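## Task

Two hangers hang on the rail. Remove the one closer to the table's centre and keep it raised in a firm grip, closed on by a single gripper only. At the end it must be upright, over the table, away from the rail and not touching anything. The other hanger must still be on the rail and not gripped, and the rack must stay upright; if the rack tips more than slightly, the scene fails immediately. A loose hold counts as failure.

## Robot and tools

Robot: two arms, left_arm and right_arm, each with a parallel gripper. Both arms share one scene frame: the origin is on the table surface midway between the arms, +x points out across the table, +z points up, and left_arm sits on the +y side. The names left and right do not refer to sides of any camera image. Each gripper has its own axes: the fingers extend along its +z and close along its y. The reported end-effector point lies between the finger pads, roughly 1 cm short of the tips.

execute_actions takes "actions", a list holding zero or one item, plus an optional "pictures" boolean. An empty list sends nothing and just reports the state. An item with "rows" (1 to 15 rows) and "steps" (1 to 15, default 15) runs that many control steps of 1/30 s each; row k is used at step k and the final row repeats if rows run out. An item with only "steps" (up to 300) is a wait, counted from the previous result.

A row is always 14 numbers, each in [-1, 1], covering both arms even if one is idle: left_arm dx, dy, dz, rx, ry, rz, opening, then right_arm dx, dy, dz, rx, ry, rz, opening. The first six of each arm are an offset, not a pose: they are expressed in that gripper's own axes and measured from the gripper's pose in the most recent result that showed it (before any such result in a scene, or for a second or later call in one reply, from where the gripper is when the action starts). Every row is measured from that same base, not from the previous row. Scale: 1.0 equals 0.6 m for dx, dy, dz and 180 degrees for the rotation; rx, ry, rz form a single rotation vector. The opening is absolute: +1 fully open (0.094 m), -1 closed. All-zero offsets are not a pause; they pull the arm back to the base pose.

Each control step the commanded pose is limited to 70 mm and 16 degrees away from the measured pose, then solved by damped inverse kinematics, favouring position over orientation. After an action ends, an arm continues only to its last clipped pose, so long reaches need several calls; check the reported pose and command the remainder. Arms tend to finish a centimetre or more low, and repeated zero offsets let them sag further. To keep an arm in place, send the offset that returns it to its desired pose in the first call of a reply and zeros afterwards, aiming higher if it still droops.

move takes "target", one 14-number row with exactly the same layout, frames, scale and offset base as above, and optional "speed" in m/s (0.002 to 0.5, default 0.25; rotation limited to twice that in rad/s). Each gripper travels a straight line toward its target, all arms finishing together, over 0.5 to 10 s; longer paths are cut off at 10 s. Openings are applied at the start. Paths ignore obstacles and the other arm, may overshoot the speed and lag or wander, especially with a nearly straight elbow. Faster moves and targets deeper past a contact hit harder. The result adds a move: line giving the ending (done, off_target, moving, held, fault) and limits (paced = pose clipped; held = a check blocked some steps, after which the arm may jump quickly), plus each gripper's remaining distance.

wait takes "seconds" (0 to 10) and sends nothing new. zoom_image takes "camera" (cam_head_left, cam_head_right, cam_high, cam_low, cam_left_wrist, cam_right_wrist, all 504x504) and "region" [x0, y0, x1, y1] in pixels from the top-left, at most 504 by 504, and returns a closer view of that camera's latest image. finished_scene takes "scene", the number of the current scene, ends it irreversibly and reports success; the goal must already be met and stay met.

Reading results: the state line lists each gripper's position (metres) and quaternion (wxyz) in the scene frame; printed positions can be somewhat off at long reach. grip_measured gives finger opening on the command scale; the last value of each arm's Joint positions is the opening in metres. Readings may be off by about 1 mm, consistently per gripper. A pose unreachable line means the clearance check altered or blocked that arm's command; HELD marks steps where a row was not fully sent. A Hand target line shows where the controller is currently driving each gripper. FAULT lines report arm stops. The simulation keeps running while the operator thinks and writes.

Gripping: to hold something, command an opening about 0.03 below the current grip_measured; smaller differences grip more softly. Pads push roughly 50 to 62 N each, less on very thin parts such as a hanger hook or wire, and can spike at first contact.

Cautions: do not let the arms collide or press each other. Do not tip the rack, and avoid dragging the other hanger. Do not push anything off the table. Loose objects may occasionally get a brief external nudge. Carrying a load warms motors: MOTOR HOT appears from 75 °C, at 90 °C that arm is halted for 10 s, and at 100 °C it goes limp and drops. Joint limits (rad): waist -2.618 to 3.054, shoulder 0 to 3.142, elbow 0 to 3.142, wrist pitch -1.571 to 1.571, wrist yaw -1.571 to 1.571, wrist roll -2.094 to 2.094; elbows stop just short of straight.

Each tool is called after "Request:" as name(argument=value, ...) on one line, values as JSON.

## Session

Request:
execute_actions(actions=[])

Scene clock: 0.00 s of 4000.00 s.
left_arm: end_effector_position=(+0.3360, +0.3895, +0.4060) grip_measured=+1.000 end_effector_quat_wxyz=(+0.705, -0.062, +0.704, +0.051) | right_arm: end_effector_position=(+0.3922, -0.3223, +0.4048) grip_measured=+1.000 end_effector_quat_wxyz=(+0.703, -0.028, +0.710, +0.023)
Joint positions: left_arm=[ 0.005  1.042  1.039  0.003 -0.014 -0.016  0.094] | right_arm=[ 0.002  1.062  1.054 -0.003 -0.01  -0.007  0.094]
Joint velocities: left_arm=[-0.017 -0.007 -0.002  0.066  0.051 -0.022  0.   ] | right_arm=[-0.012 -0.007 -0.002  0.007 -0.066 -0.037  0.   ]
Motor temperatures (°C, as the motors report them): left_arm=[24 22 22 23 24 26] | right_arm=[24 23 24 25 25 26]
Hand target (left_arm): +0.333, +0.389, +0.417; +0.716, -0.062, +0.694, +0.051
Hand target (right_arm): +0.389, -0.322, +0.418; +0.715, -0.027, +0.698, +0.024

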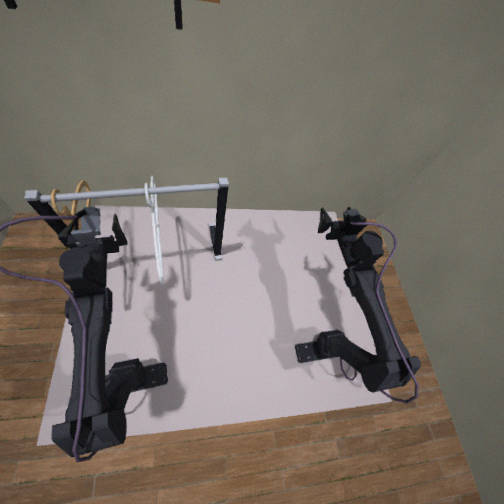

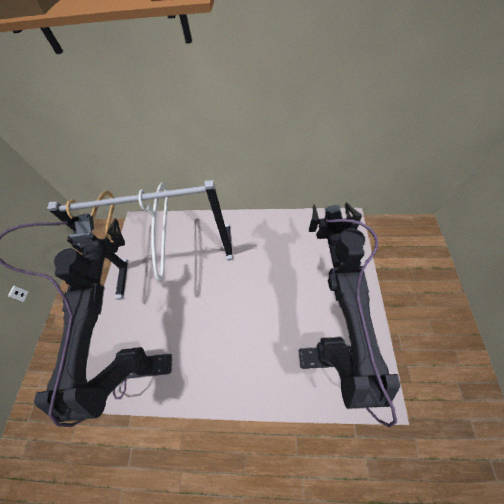

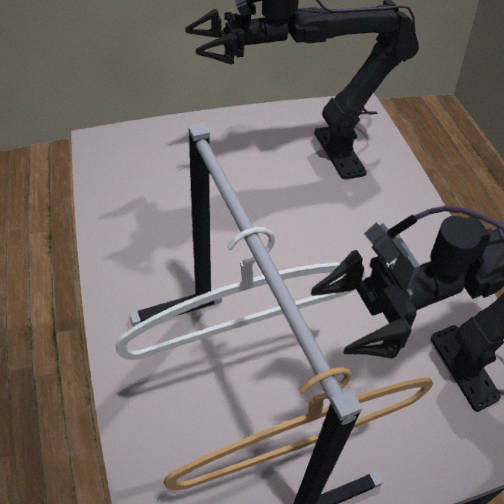

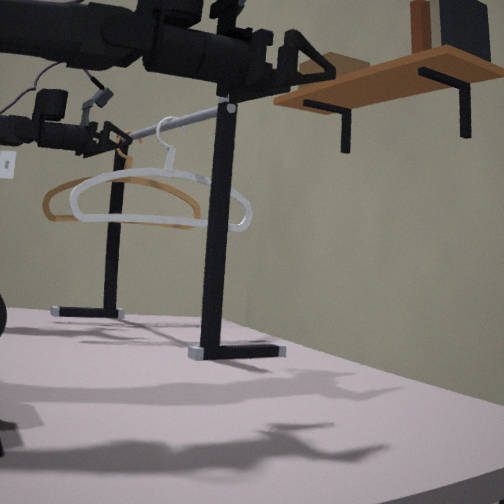

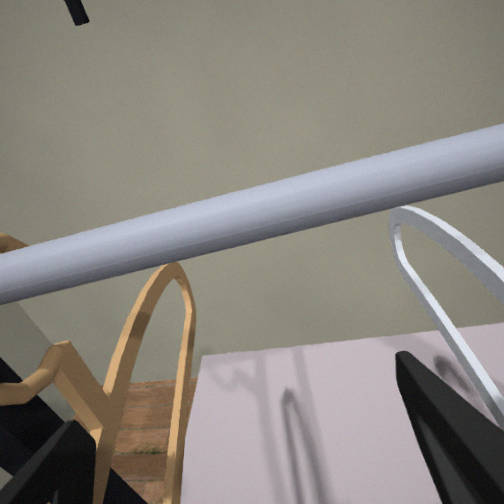

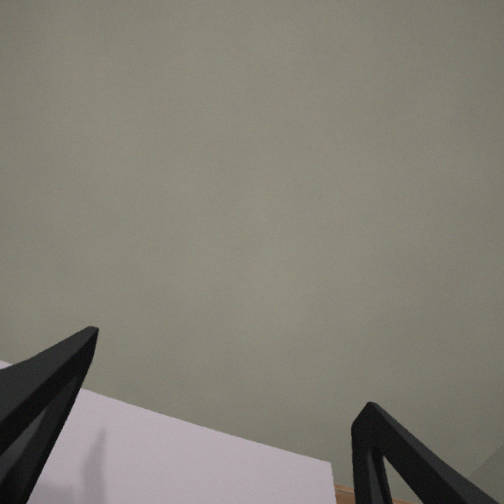

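Request:
move(target=[0.1,-0.25,-0.05,0,0,0,1,0,0,0,0,0,0,1])

Scene clock: 5.77 s of 4000.00 s.
left_arm: end_effector_position=(+0.3278, +0.2390, +0.3469) grip_measured=+1.000 end_effector_quat_wxyz=(+0.703, -0.061, +0.707, +0.050) | right_arm: end_effector_position=(+0.3922, -0.3223, +0.4047) grip_measured=+1.000 end_effector_quat_wxyz=(+0.703, -0.028, +0.710, +0.023)
Joint positions: left_arm=[-0.703  1.114  0.847  0.257 -0.72  -0.021  0.094] | right_arm=[ 0.002  1.062  1.054 -0.003 -0.01  -0.007  0.094]
Joint velocities: left_arm=[-0.012  0.007  0.007  0.007  0.022 -0.051  0.   ] | right_arm=[-0.007 -0.027  0.002  0.007 -0.037 -0.051  0.   ]
Motor temperatures (°C, as the motors report them): left_arm=[24 22 23 25 24 26] | right_arm=[24 23 25 26 25 26]
Hand target (left_arm): +0.328, +0.238, +0.346; +0.705, -0.062, +0.704, +0.051
Hand target (right_arm): +0.392, -0.322, +0.405; +0.703, -0.028, +0.710, +0.023
Off the commanded pose (left_arm): 0.004 m, 0 deg.
Off the commanded pose (right_arm): 0.000 m, 0 deg.
After step 90, 1.33 s passed at rest.
move: done

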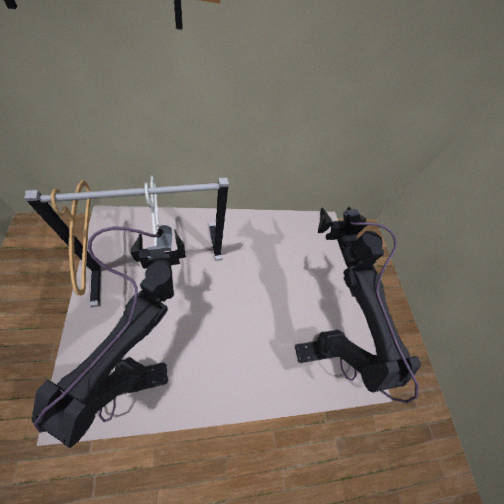

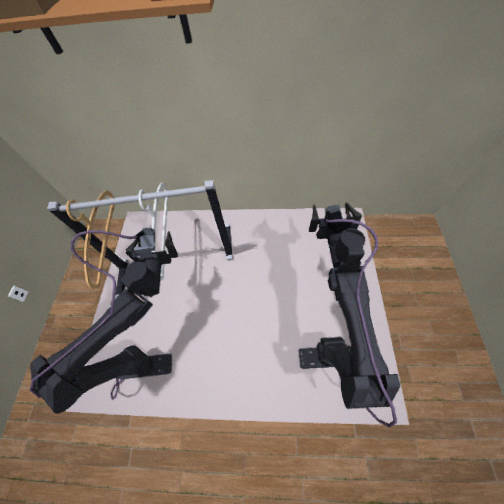

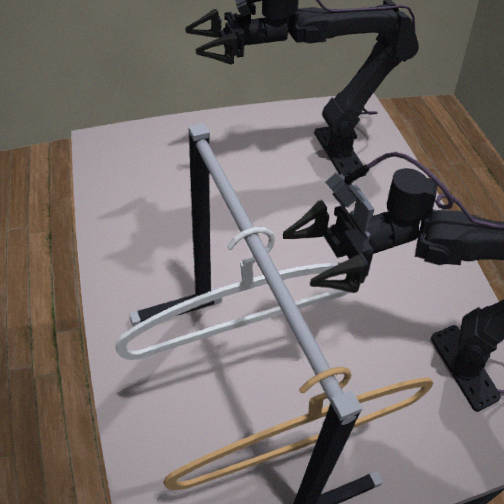

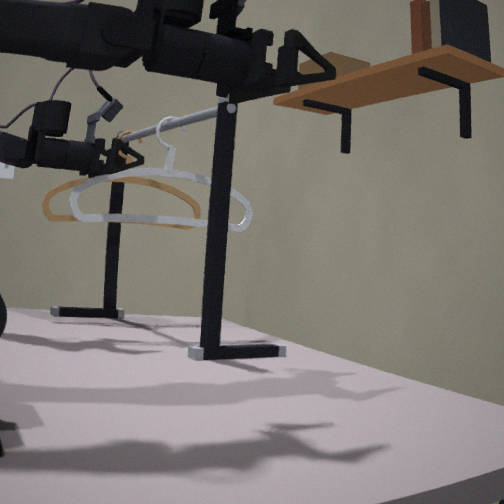

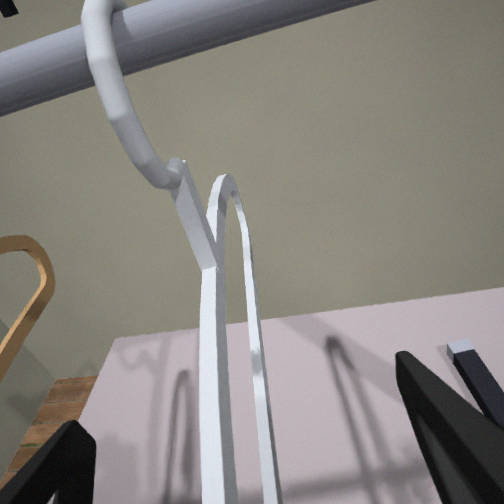

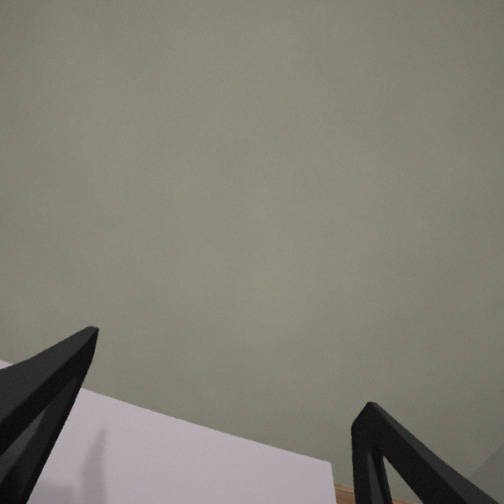

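Roughly centred. Advance.

Request:
move(target=[0,0,0.15,0,0,0,1,0,0,0,0,0,0,1], speed=0.15)

Scene clock: 11.37 s of 4000.00 s.
left_arm: end_effector_position=(+0.4125, +0.2510, +0.3269) grip_measured=+1.000 end_effector_quat_wxyz=(+0.686, -0.054, +0.723, +0.058) | right_arm: end_effector_position=(+0.3922, -0.3223, +0.4045) grip_measured=+1.000 end_effector_quat_wxyz=(+0.703, -0.028, +0.711, +0.023)
Joint positions: left_arm=[-0.516  1.409  1.014  0.335 -0.533 -0.02   0.094] | right_arm=[ 0.002  1.062  1.054 -0.004 -0.01  -0.007  0.094]
Joint velocities: left_arm=[-0.007  0.002 -0.012 -0.066 -0.022 -0.066  0.   ] | right_arm=[ 0.002  0.007  0.002  0.022 -0.037 -0.051  0.   ]
Motor temperatures (°C, as the motors report them): left_arm=[24 22 24 26 24 26] | right_arm=[24 24 25 27 25 26]
Hand target (left_arm): +0.416, +0.252, +0.347; +0.703, -0.061, +0.707, +0.050
Hand target (right_arm): +0.392, -0.322, +0.405; +0.703, -0.028, +0.710, +0.023
Off the commanded pose (left_arm): 0.020 m, 3 deg.
Off the commanded pose (right_arm): 0.000 m, 0 deg.
After step 90, 1.40 s passed at rest.
move: off_target (left_arm)

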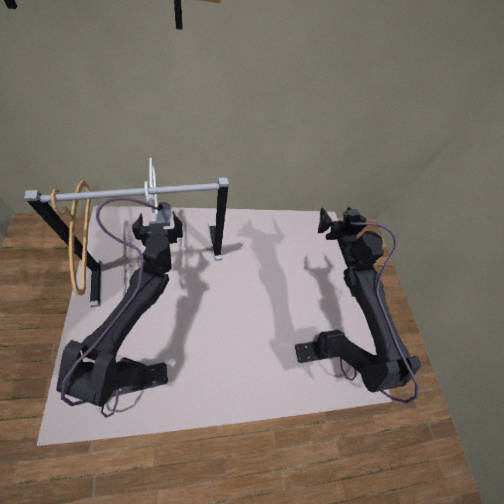

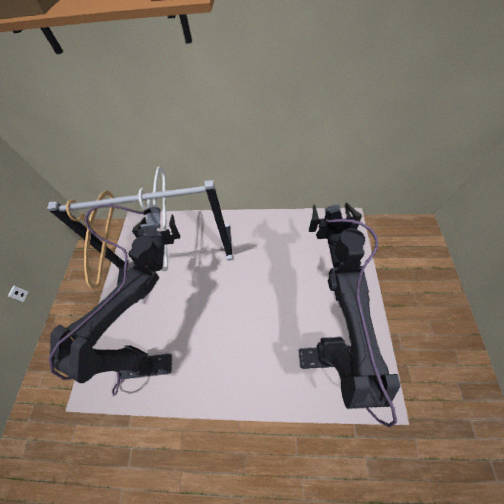

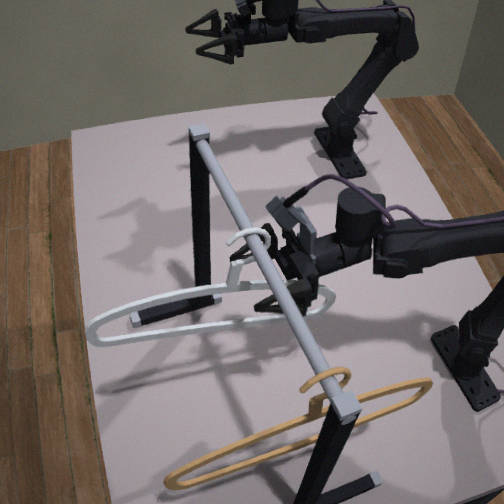

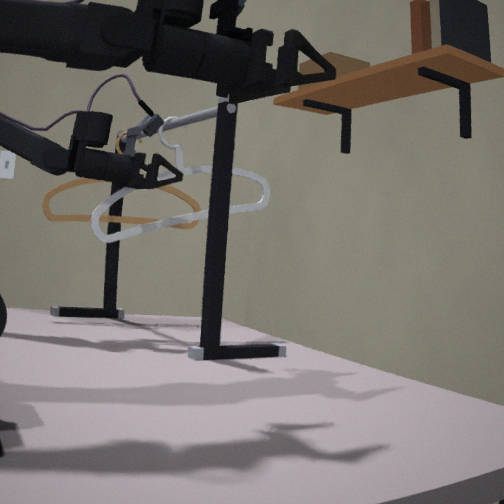

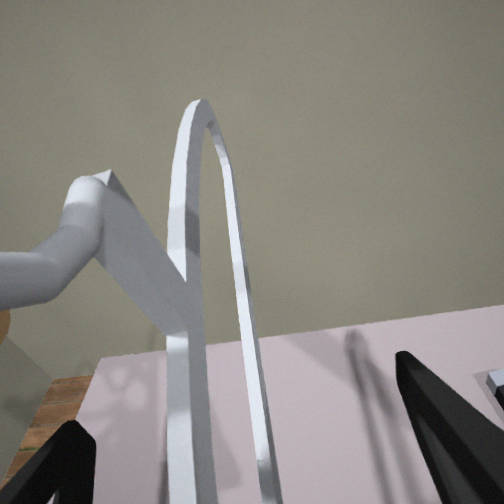

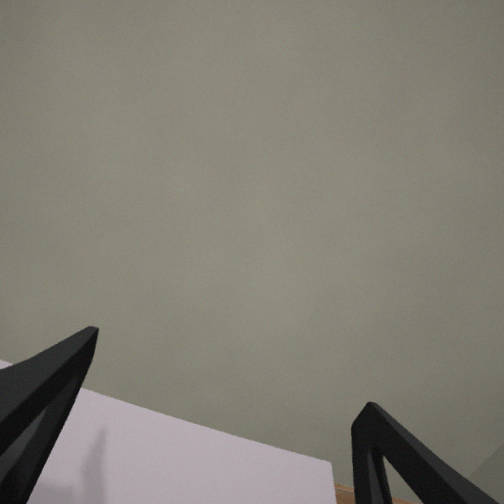

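Request:
execute_actions(actions=[{"rows":[[0,0,-0.03,0,0,0,-1,0,0,0,0,0,0,1]],"steps":15}], pictures=false)

Request:
move(target=[-0.08,0,0,0,0,0,-1,0,0,0,0,0,0,1], speed=0.1)

Scene clock: 16.53 s of 4000.00 s.
left_arm: end_effector_position=(+0.4010, +0.2453, +0.3272) grip_measured=-0.031 end_effector_quat_wxyz=(+0.688, -0.051, +0.722, +0.055) | right_arm: end_effector_position=(+0.3922, -0.3223, +0.4044) grip_measured=+1.000 end_effector_quat_wxyz=(+0.703, -0.028, +0.711, +0.023)
Joint positions: left_arm=[-0.544  1.372  0.982  0.333 -0.552 -0.021  0.046] | right_arm=[ 0.002  1.062  1.054 -0.005 -0.01  -0.007  0.094]
Joint velocities: left_arm=[-0.012  0.007 -0.012  0.037 -0.081 -0.037 -0.   ] | right_arm=[ 0.012  0.002 -0.002 -0.007  0.007  0.022  0.   ]
Motor temperatures (°C, as the motors report them): left_arm=[24 22 24 26 24 26] | right_arm=[24 24 25 28 25 26]
Hand target (left_arm): +0.395, +0.248, +0.327; +0.686, -0.053, +0.723, +0.058
Hand target (right_arm): +0.392, -0.322, +0.405; +0.703, -0.028, +0.711, +0.023
Off the commanded pose (left_arm): 0.007 m, 1 deg.
Off the commanded pose (right_arm): 0.000 m, 0 deg.
Steps of this call (steps 1 to 90: nothing new was sent; then 1.67 s passed at rest; steps 91 to 105: all 15 steps of this action). Readings (end_effector_position):
91: left_arm (+0.4114, +0.2506, +0.3263) | right_arm (+0.3922, -0.3223, +0.4045)
92: left_arm (+0.4090, +0.2500, +0.3249) | right_arm (+0.3922, -0.3223, +0.4045)
94: left_arm (+0.4042, +0.2494, +0.3226) | right_arm (+0.3922, -0.3223, +0.4044)
98: left_arm (+0.4011, +0.2450, +0.3272) | right_arm (+0.3922, -0.3223, +0.4044)
105: the state above

Scene clock: 17.83 s of 4000.00 s.
left_arm: end_effector_position=(+0.4025, +0.2447, +0.3513) grip_measured=-0.031 end_effector_quat_wxyz=(+0.668, -0.041, +0.740, +0.065) | right_arm: end_effector_position=(+0.3922, -0.3223, +0.4042) grip_measured=+1.000 end_effector_quat_wxyz=(+0.702, -0.028, +0.711, +0.023)
Joint positions: left_arm=[-0.544  1.372  1.131  0.124 -0.552 -0.02   0.046] | right_arm=[ 0.002  1.062  1.054 -0.005 -0.01  -0.007  0.094]
Joint velocities: left_arm=[-0.007 -0.002  0.007  0.051  0.037  0.007 -0.   ] | right_arm=[-0.017 -0.002  0.012 -0.022 -0.081  0.007  0.   ]
Motor temperatures (°C, as the motors report them): left_arm=[24 22 25 27 24 26] | right_arm=[24 24 25 28 25 26]
Hand target (left_arm): +0.403, +0.245, +0.375; +0.688, -0.051, +0.722, +0.055
Hand target (right_arm): +0.392, -0.322, +0.404; +0.702, -0.028, +0.711, +0.023
Off the commanded pose (left_arm): 0.024 m, 4 deg.
Off the commanded pose (right_arm): 0.000 m, 0 deg.
move: off_target (left_arm)

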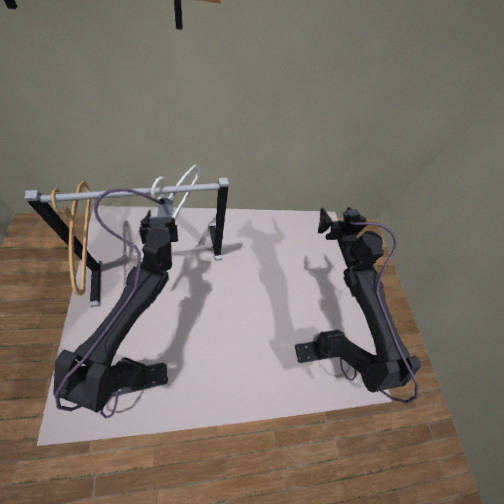

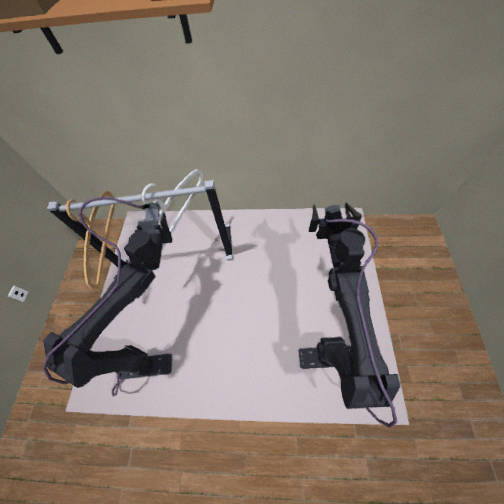

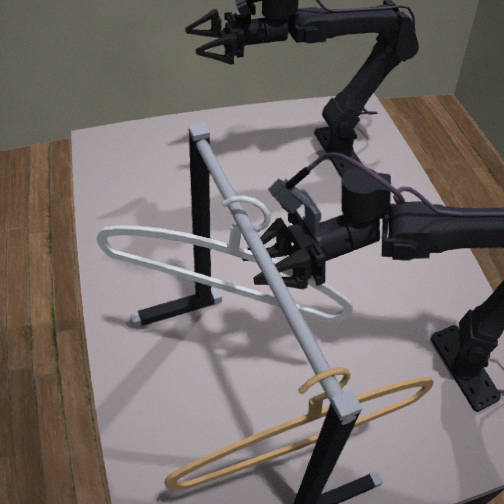

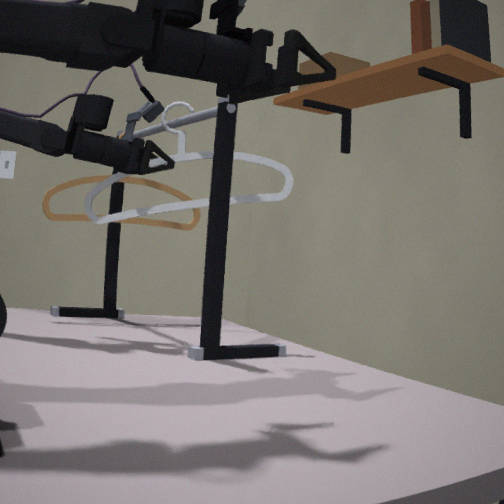

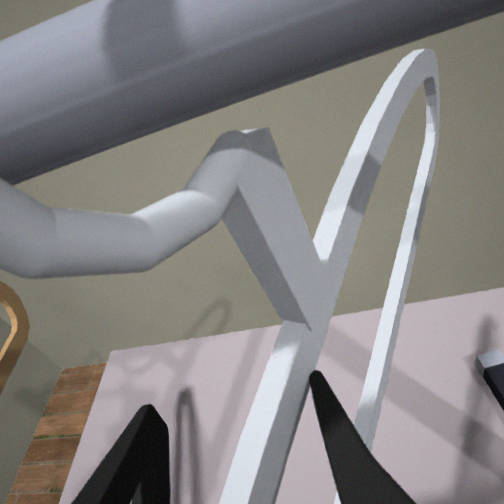

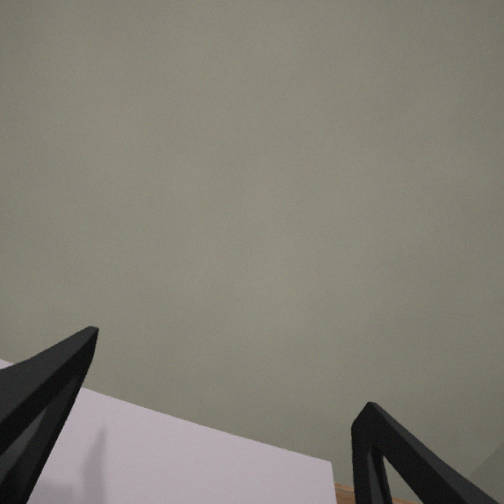

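Request:
move(target=[-0.02,0,-0.25,0,0,0,-1,0,0,0,0,0,0,1], speed=0.1)

Scene clock: 23.23 s of 4000.00 s.
left_arm: end_effector_position=(+0.2623, +0.2194, +0.3692) grip_measured=-0.029 end_effector_quat_wxyz=(+0.658, -0.025, +0.748, +0.076) | right_arm: end_effector_position=(+0.3922, -0.3223, +0.4041) grip_measured=+1.000 end_effector_quat_wxyz=(+0.702, -0.028, +0.711, +0.023)
Joint positions: left_arm=[-0.97   0.991  1.018 -0.242 -0.967 -0.097  0.046] | right_arm=[ 0.002  1.062  1.054 -0.006 -0.01  -0.007  0.094]
Joint velocities: left_arm=[-0.007  0.007  0.007 -0.051 -0.007 -0.007  0.   ] | right_arm=[ 0.007 -0.002  0.017 -0.037  0.037 -0.066  0.   ]
Motor temperatures (°C, as the motors report them): left_arm=[24 23 25 27 24 26] | right_arm=[24 24 25 29 25 26]
Hand target (left_arm): +0.257, +0.224, +0.378; +0.668, -0.041, +0.740, +0.065
Hand target (right_arm): +0.392, -0.322, +0.404; +0.702, -0.028, +0.711, +0.023
Off the commanded pose (left_arm): 0.011 m, 3 deg.
Off the commanded pose (right_arm): 0.000 m, 0 deg.
After step 90, 0.30 s passed at rest.
move: off_target (left_arm)

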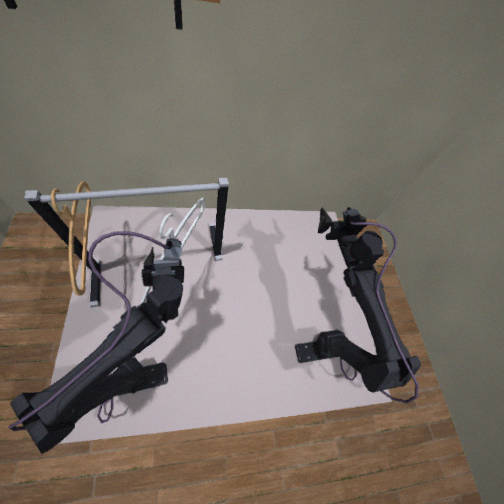

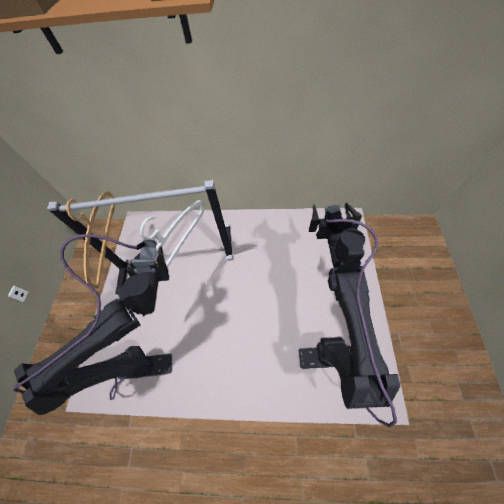

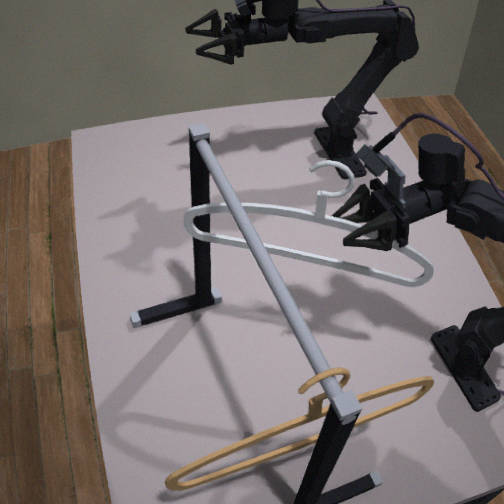

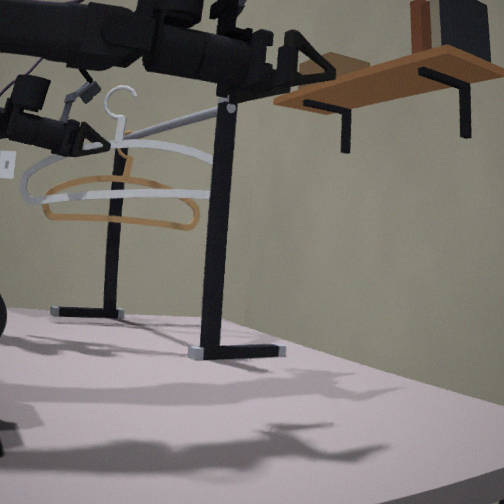

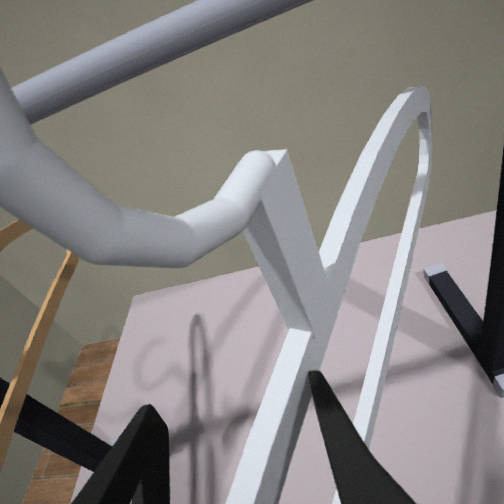

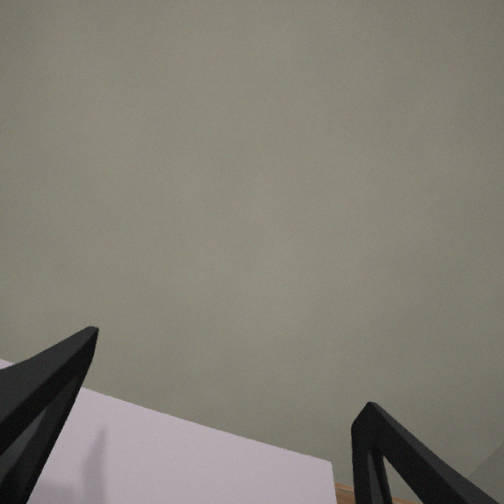

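Request:
move(target=[-0.03,0,-0.12,0,0,0,-1,0,0,0,0,0,0,1], speed=0.1)

Scene clock: 27.63 s of 4000.00 s.
left_arm: end_effector_position=(+0.1960, +0.2058, +0.3827) grip_measured=-0.029 end_effector_quat_wxyz=(+0.652, -0.005, +0.753, +0.085) | right_arm: end_effector_position=(+0.3922, -0.3223, +0.4039) grip_measured=+1.000 end_effector_quat_wxyz=(+0.702, -0.028, +0.711, +0.023)
Joint positions: left_arm=[-1.329  0.968  1.157 -0.699 -1.29  -0.369  0.046] | right_arm=[ 0.002  1.062  1.054 -0.007 -0.01  -0.007  0.094]
Joint velocities: left_arm=[-0.002  0.007  0.012 -0.037 -0.022 -0.066  0.001] | right_arm=[ 0.007 -0.012 -0.007  0.037 -0.007 -0.037  0.   ]
Motor temperatures (°C, as the motors report them): left_arm=[24 23 25 27 24 26] | right_arm=[24 24 26 29 25 26]
Hand target (left_arm): +0.194, +0.208, +0.396; +0.660, -0.024, +0.747, +0.075
Hand target (right_arm): +0.392, -0.322, +0.404; +0.702, -0.028, +0.711, +0.023
Off the commanded pose (left_arm): 0.013 m, 3 deg.
Off the commanded pose (right_arm): 0.000 m, 0 deg.
move: off_target (left_arm)

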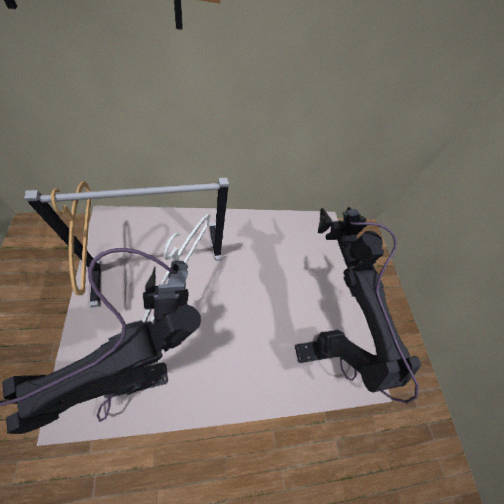

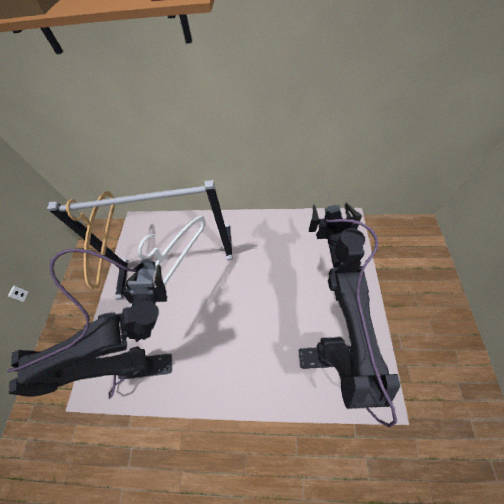

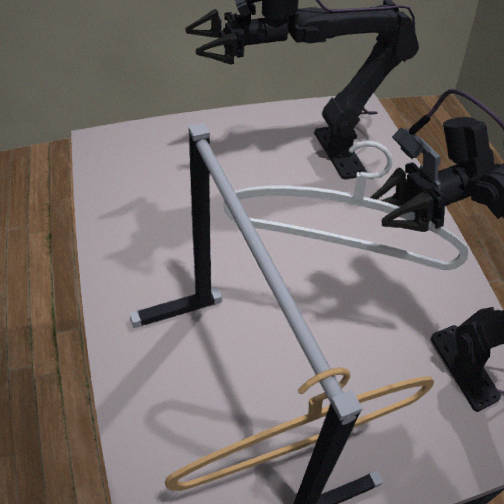

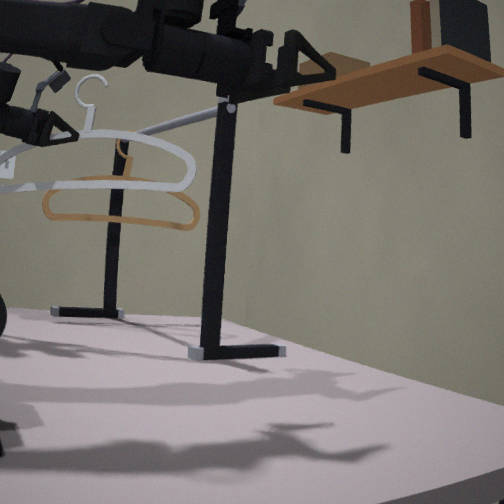

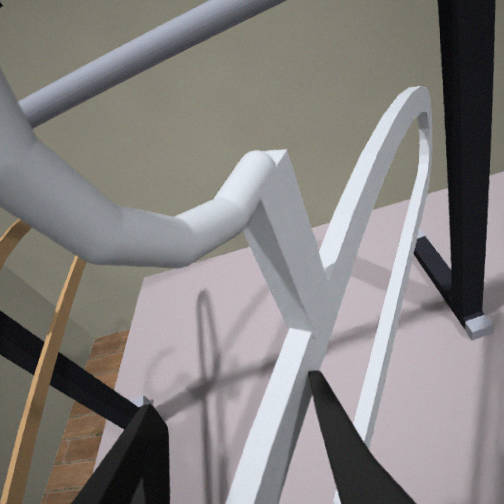

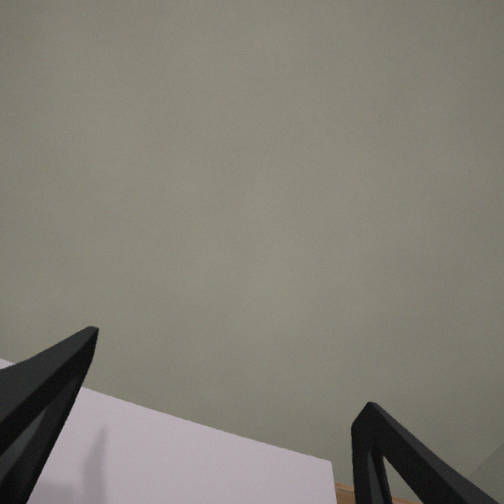

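Request:
finished_scene(scene=1)

The scene is finished: the task was done.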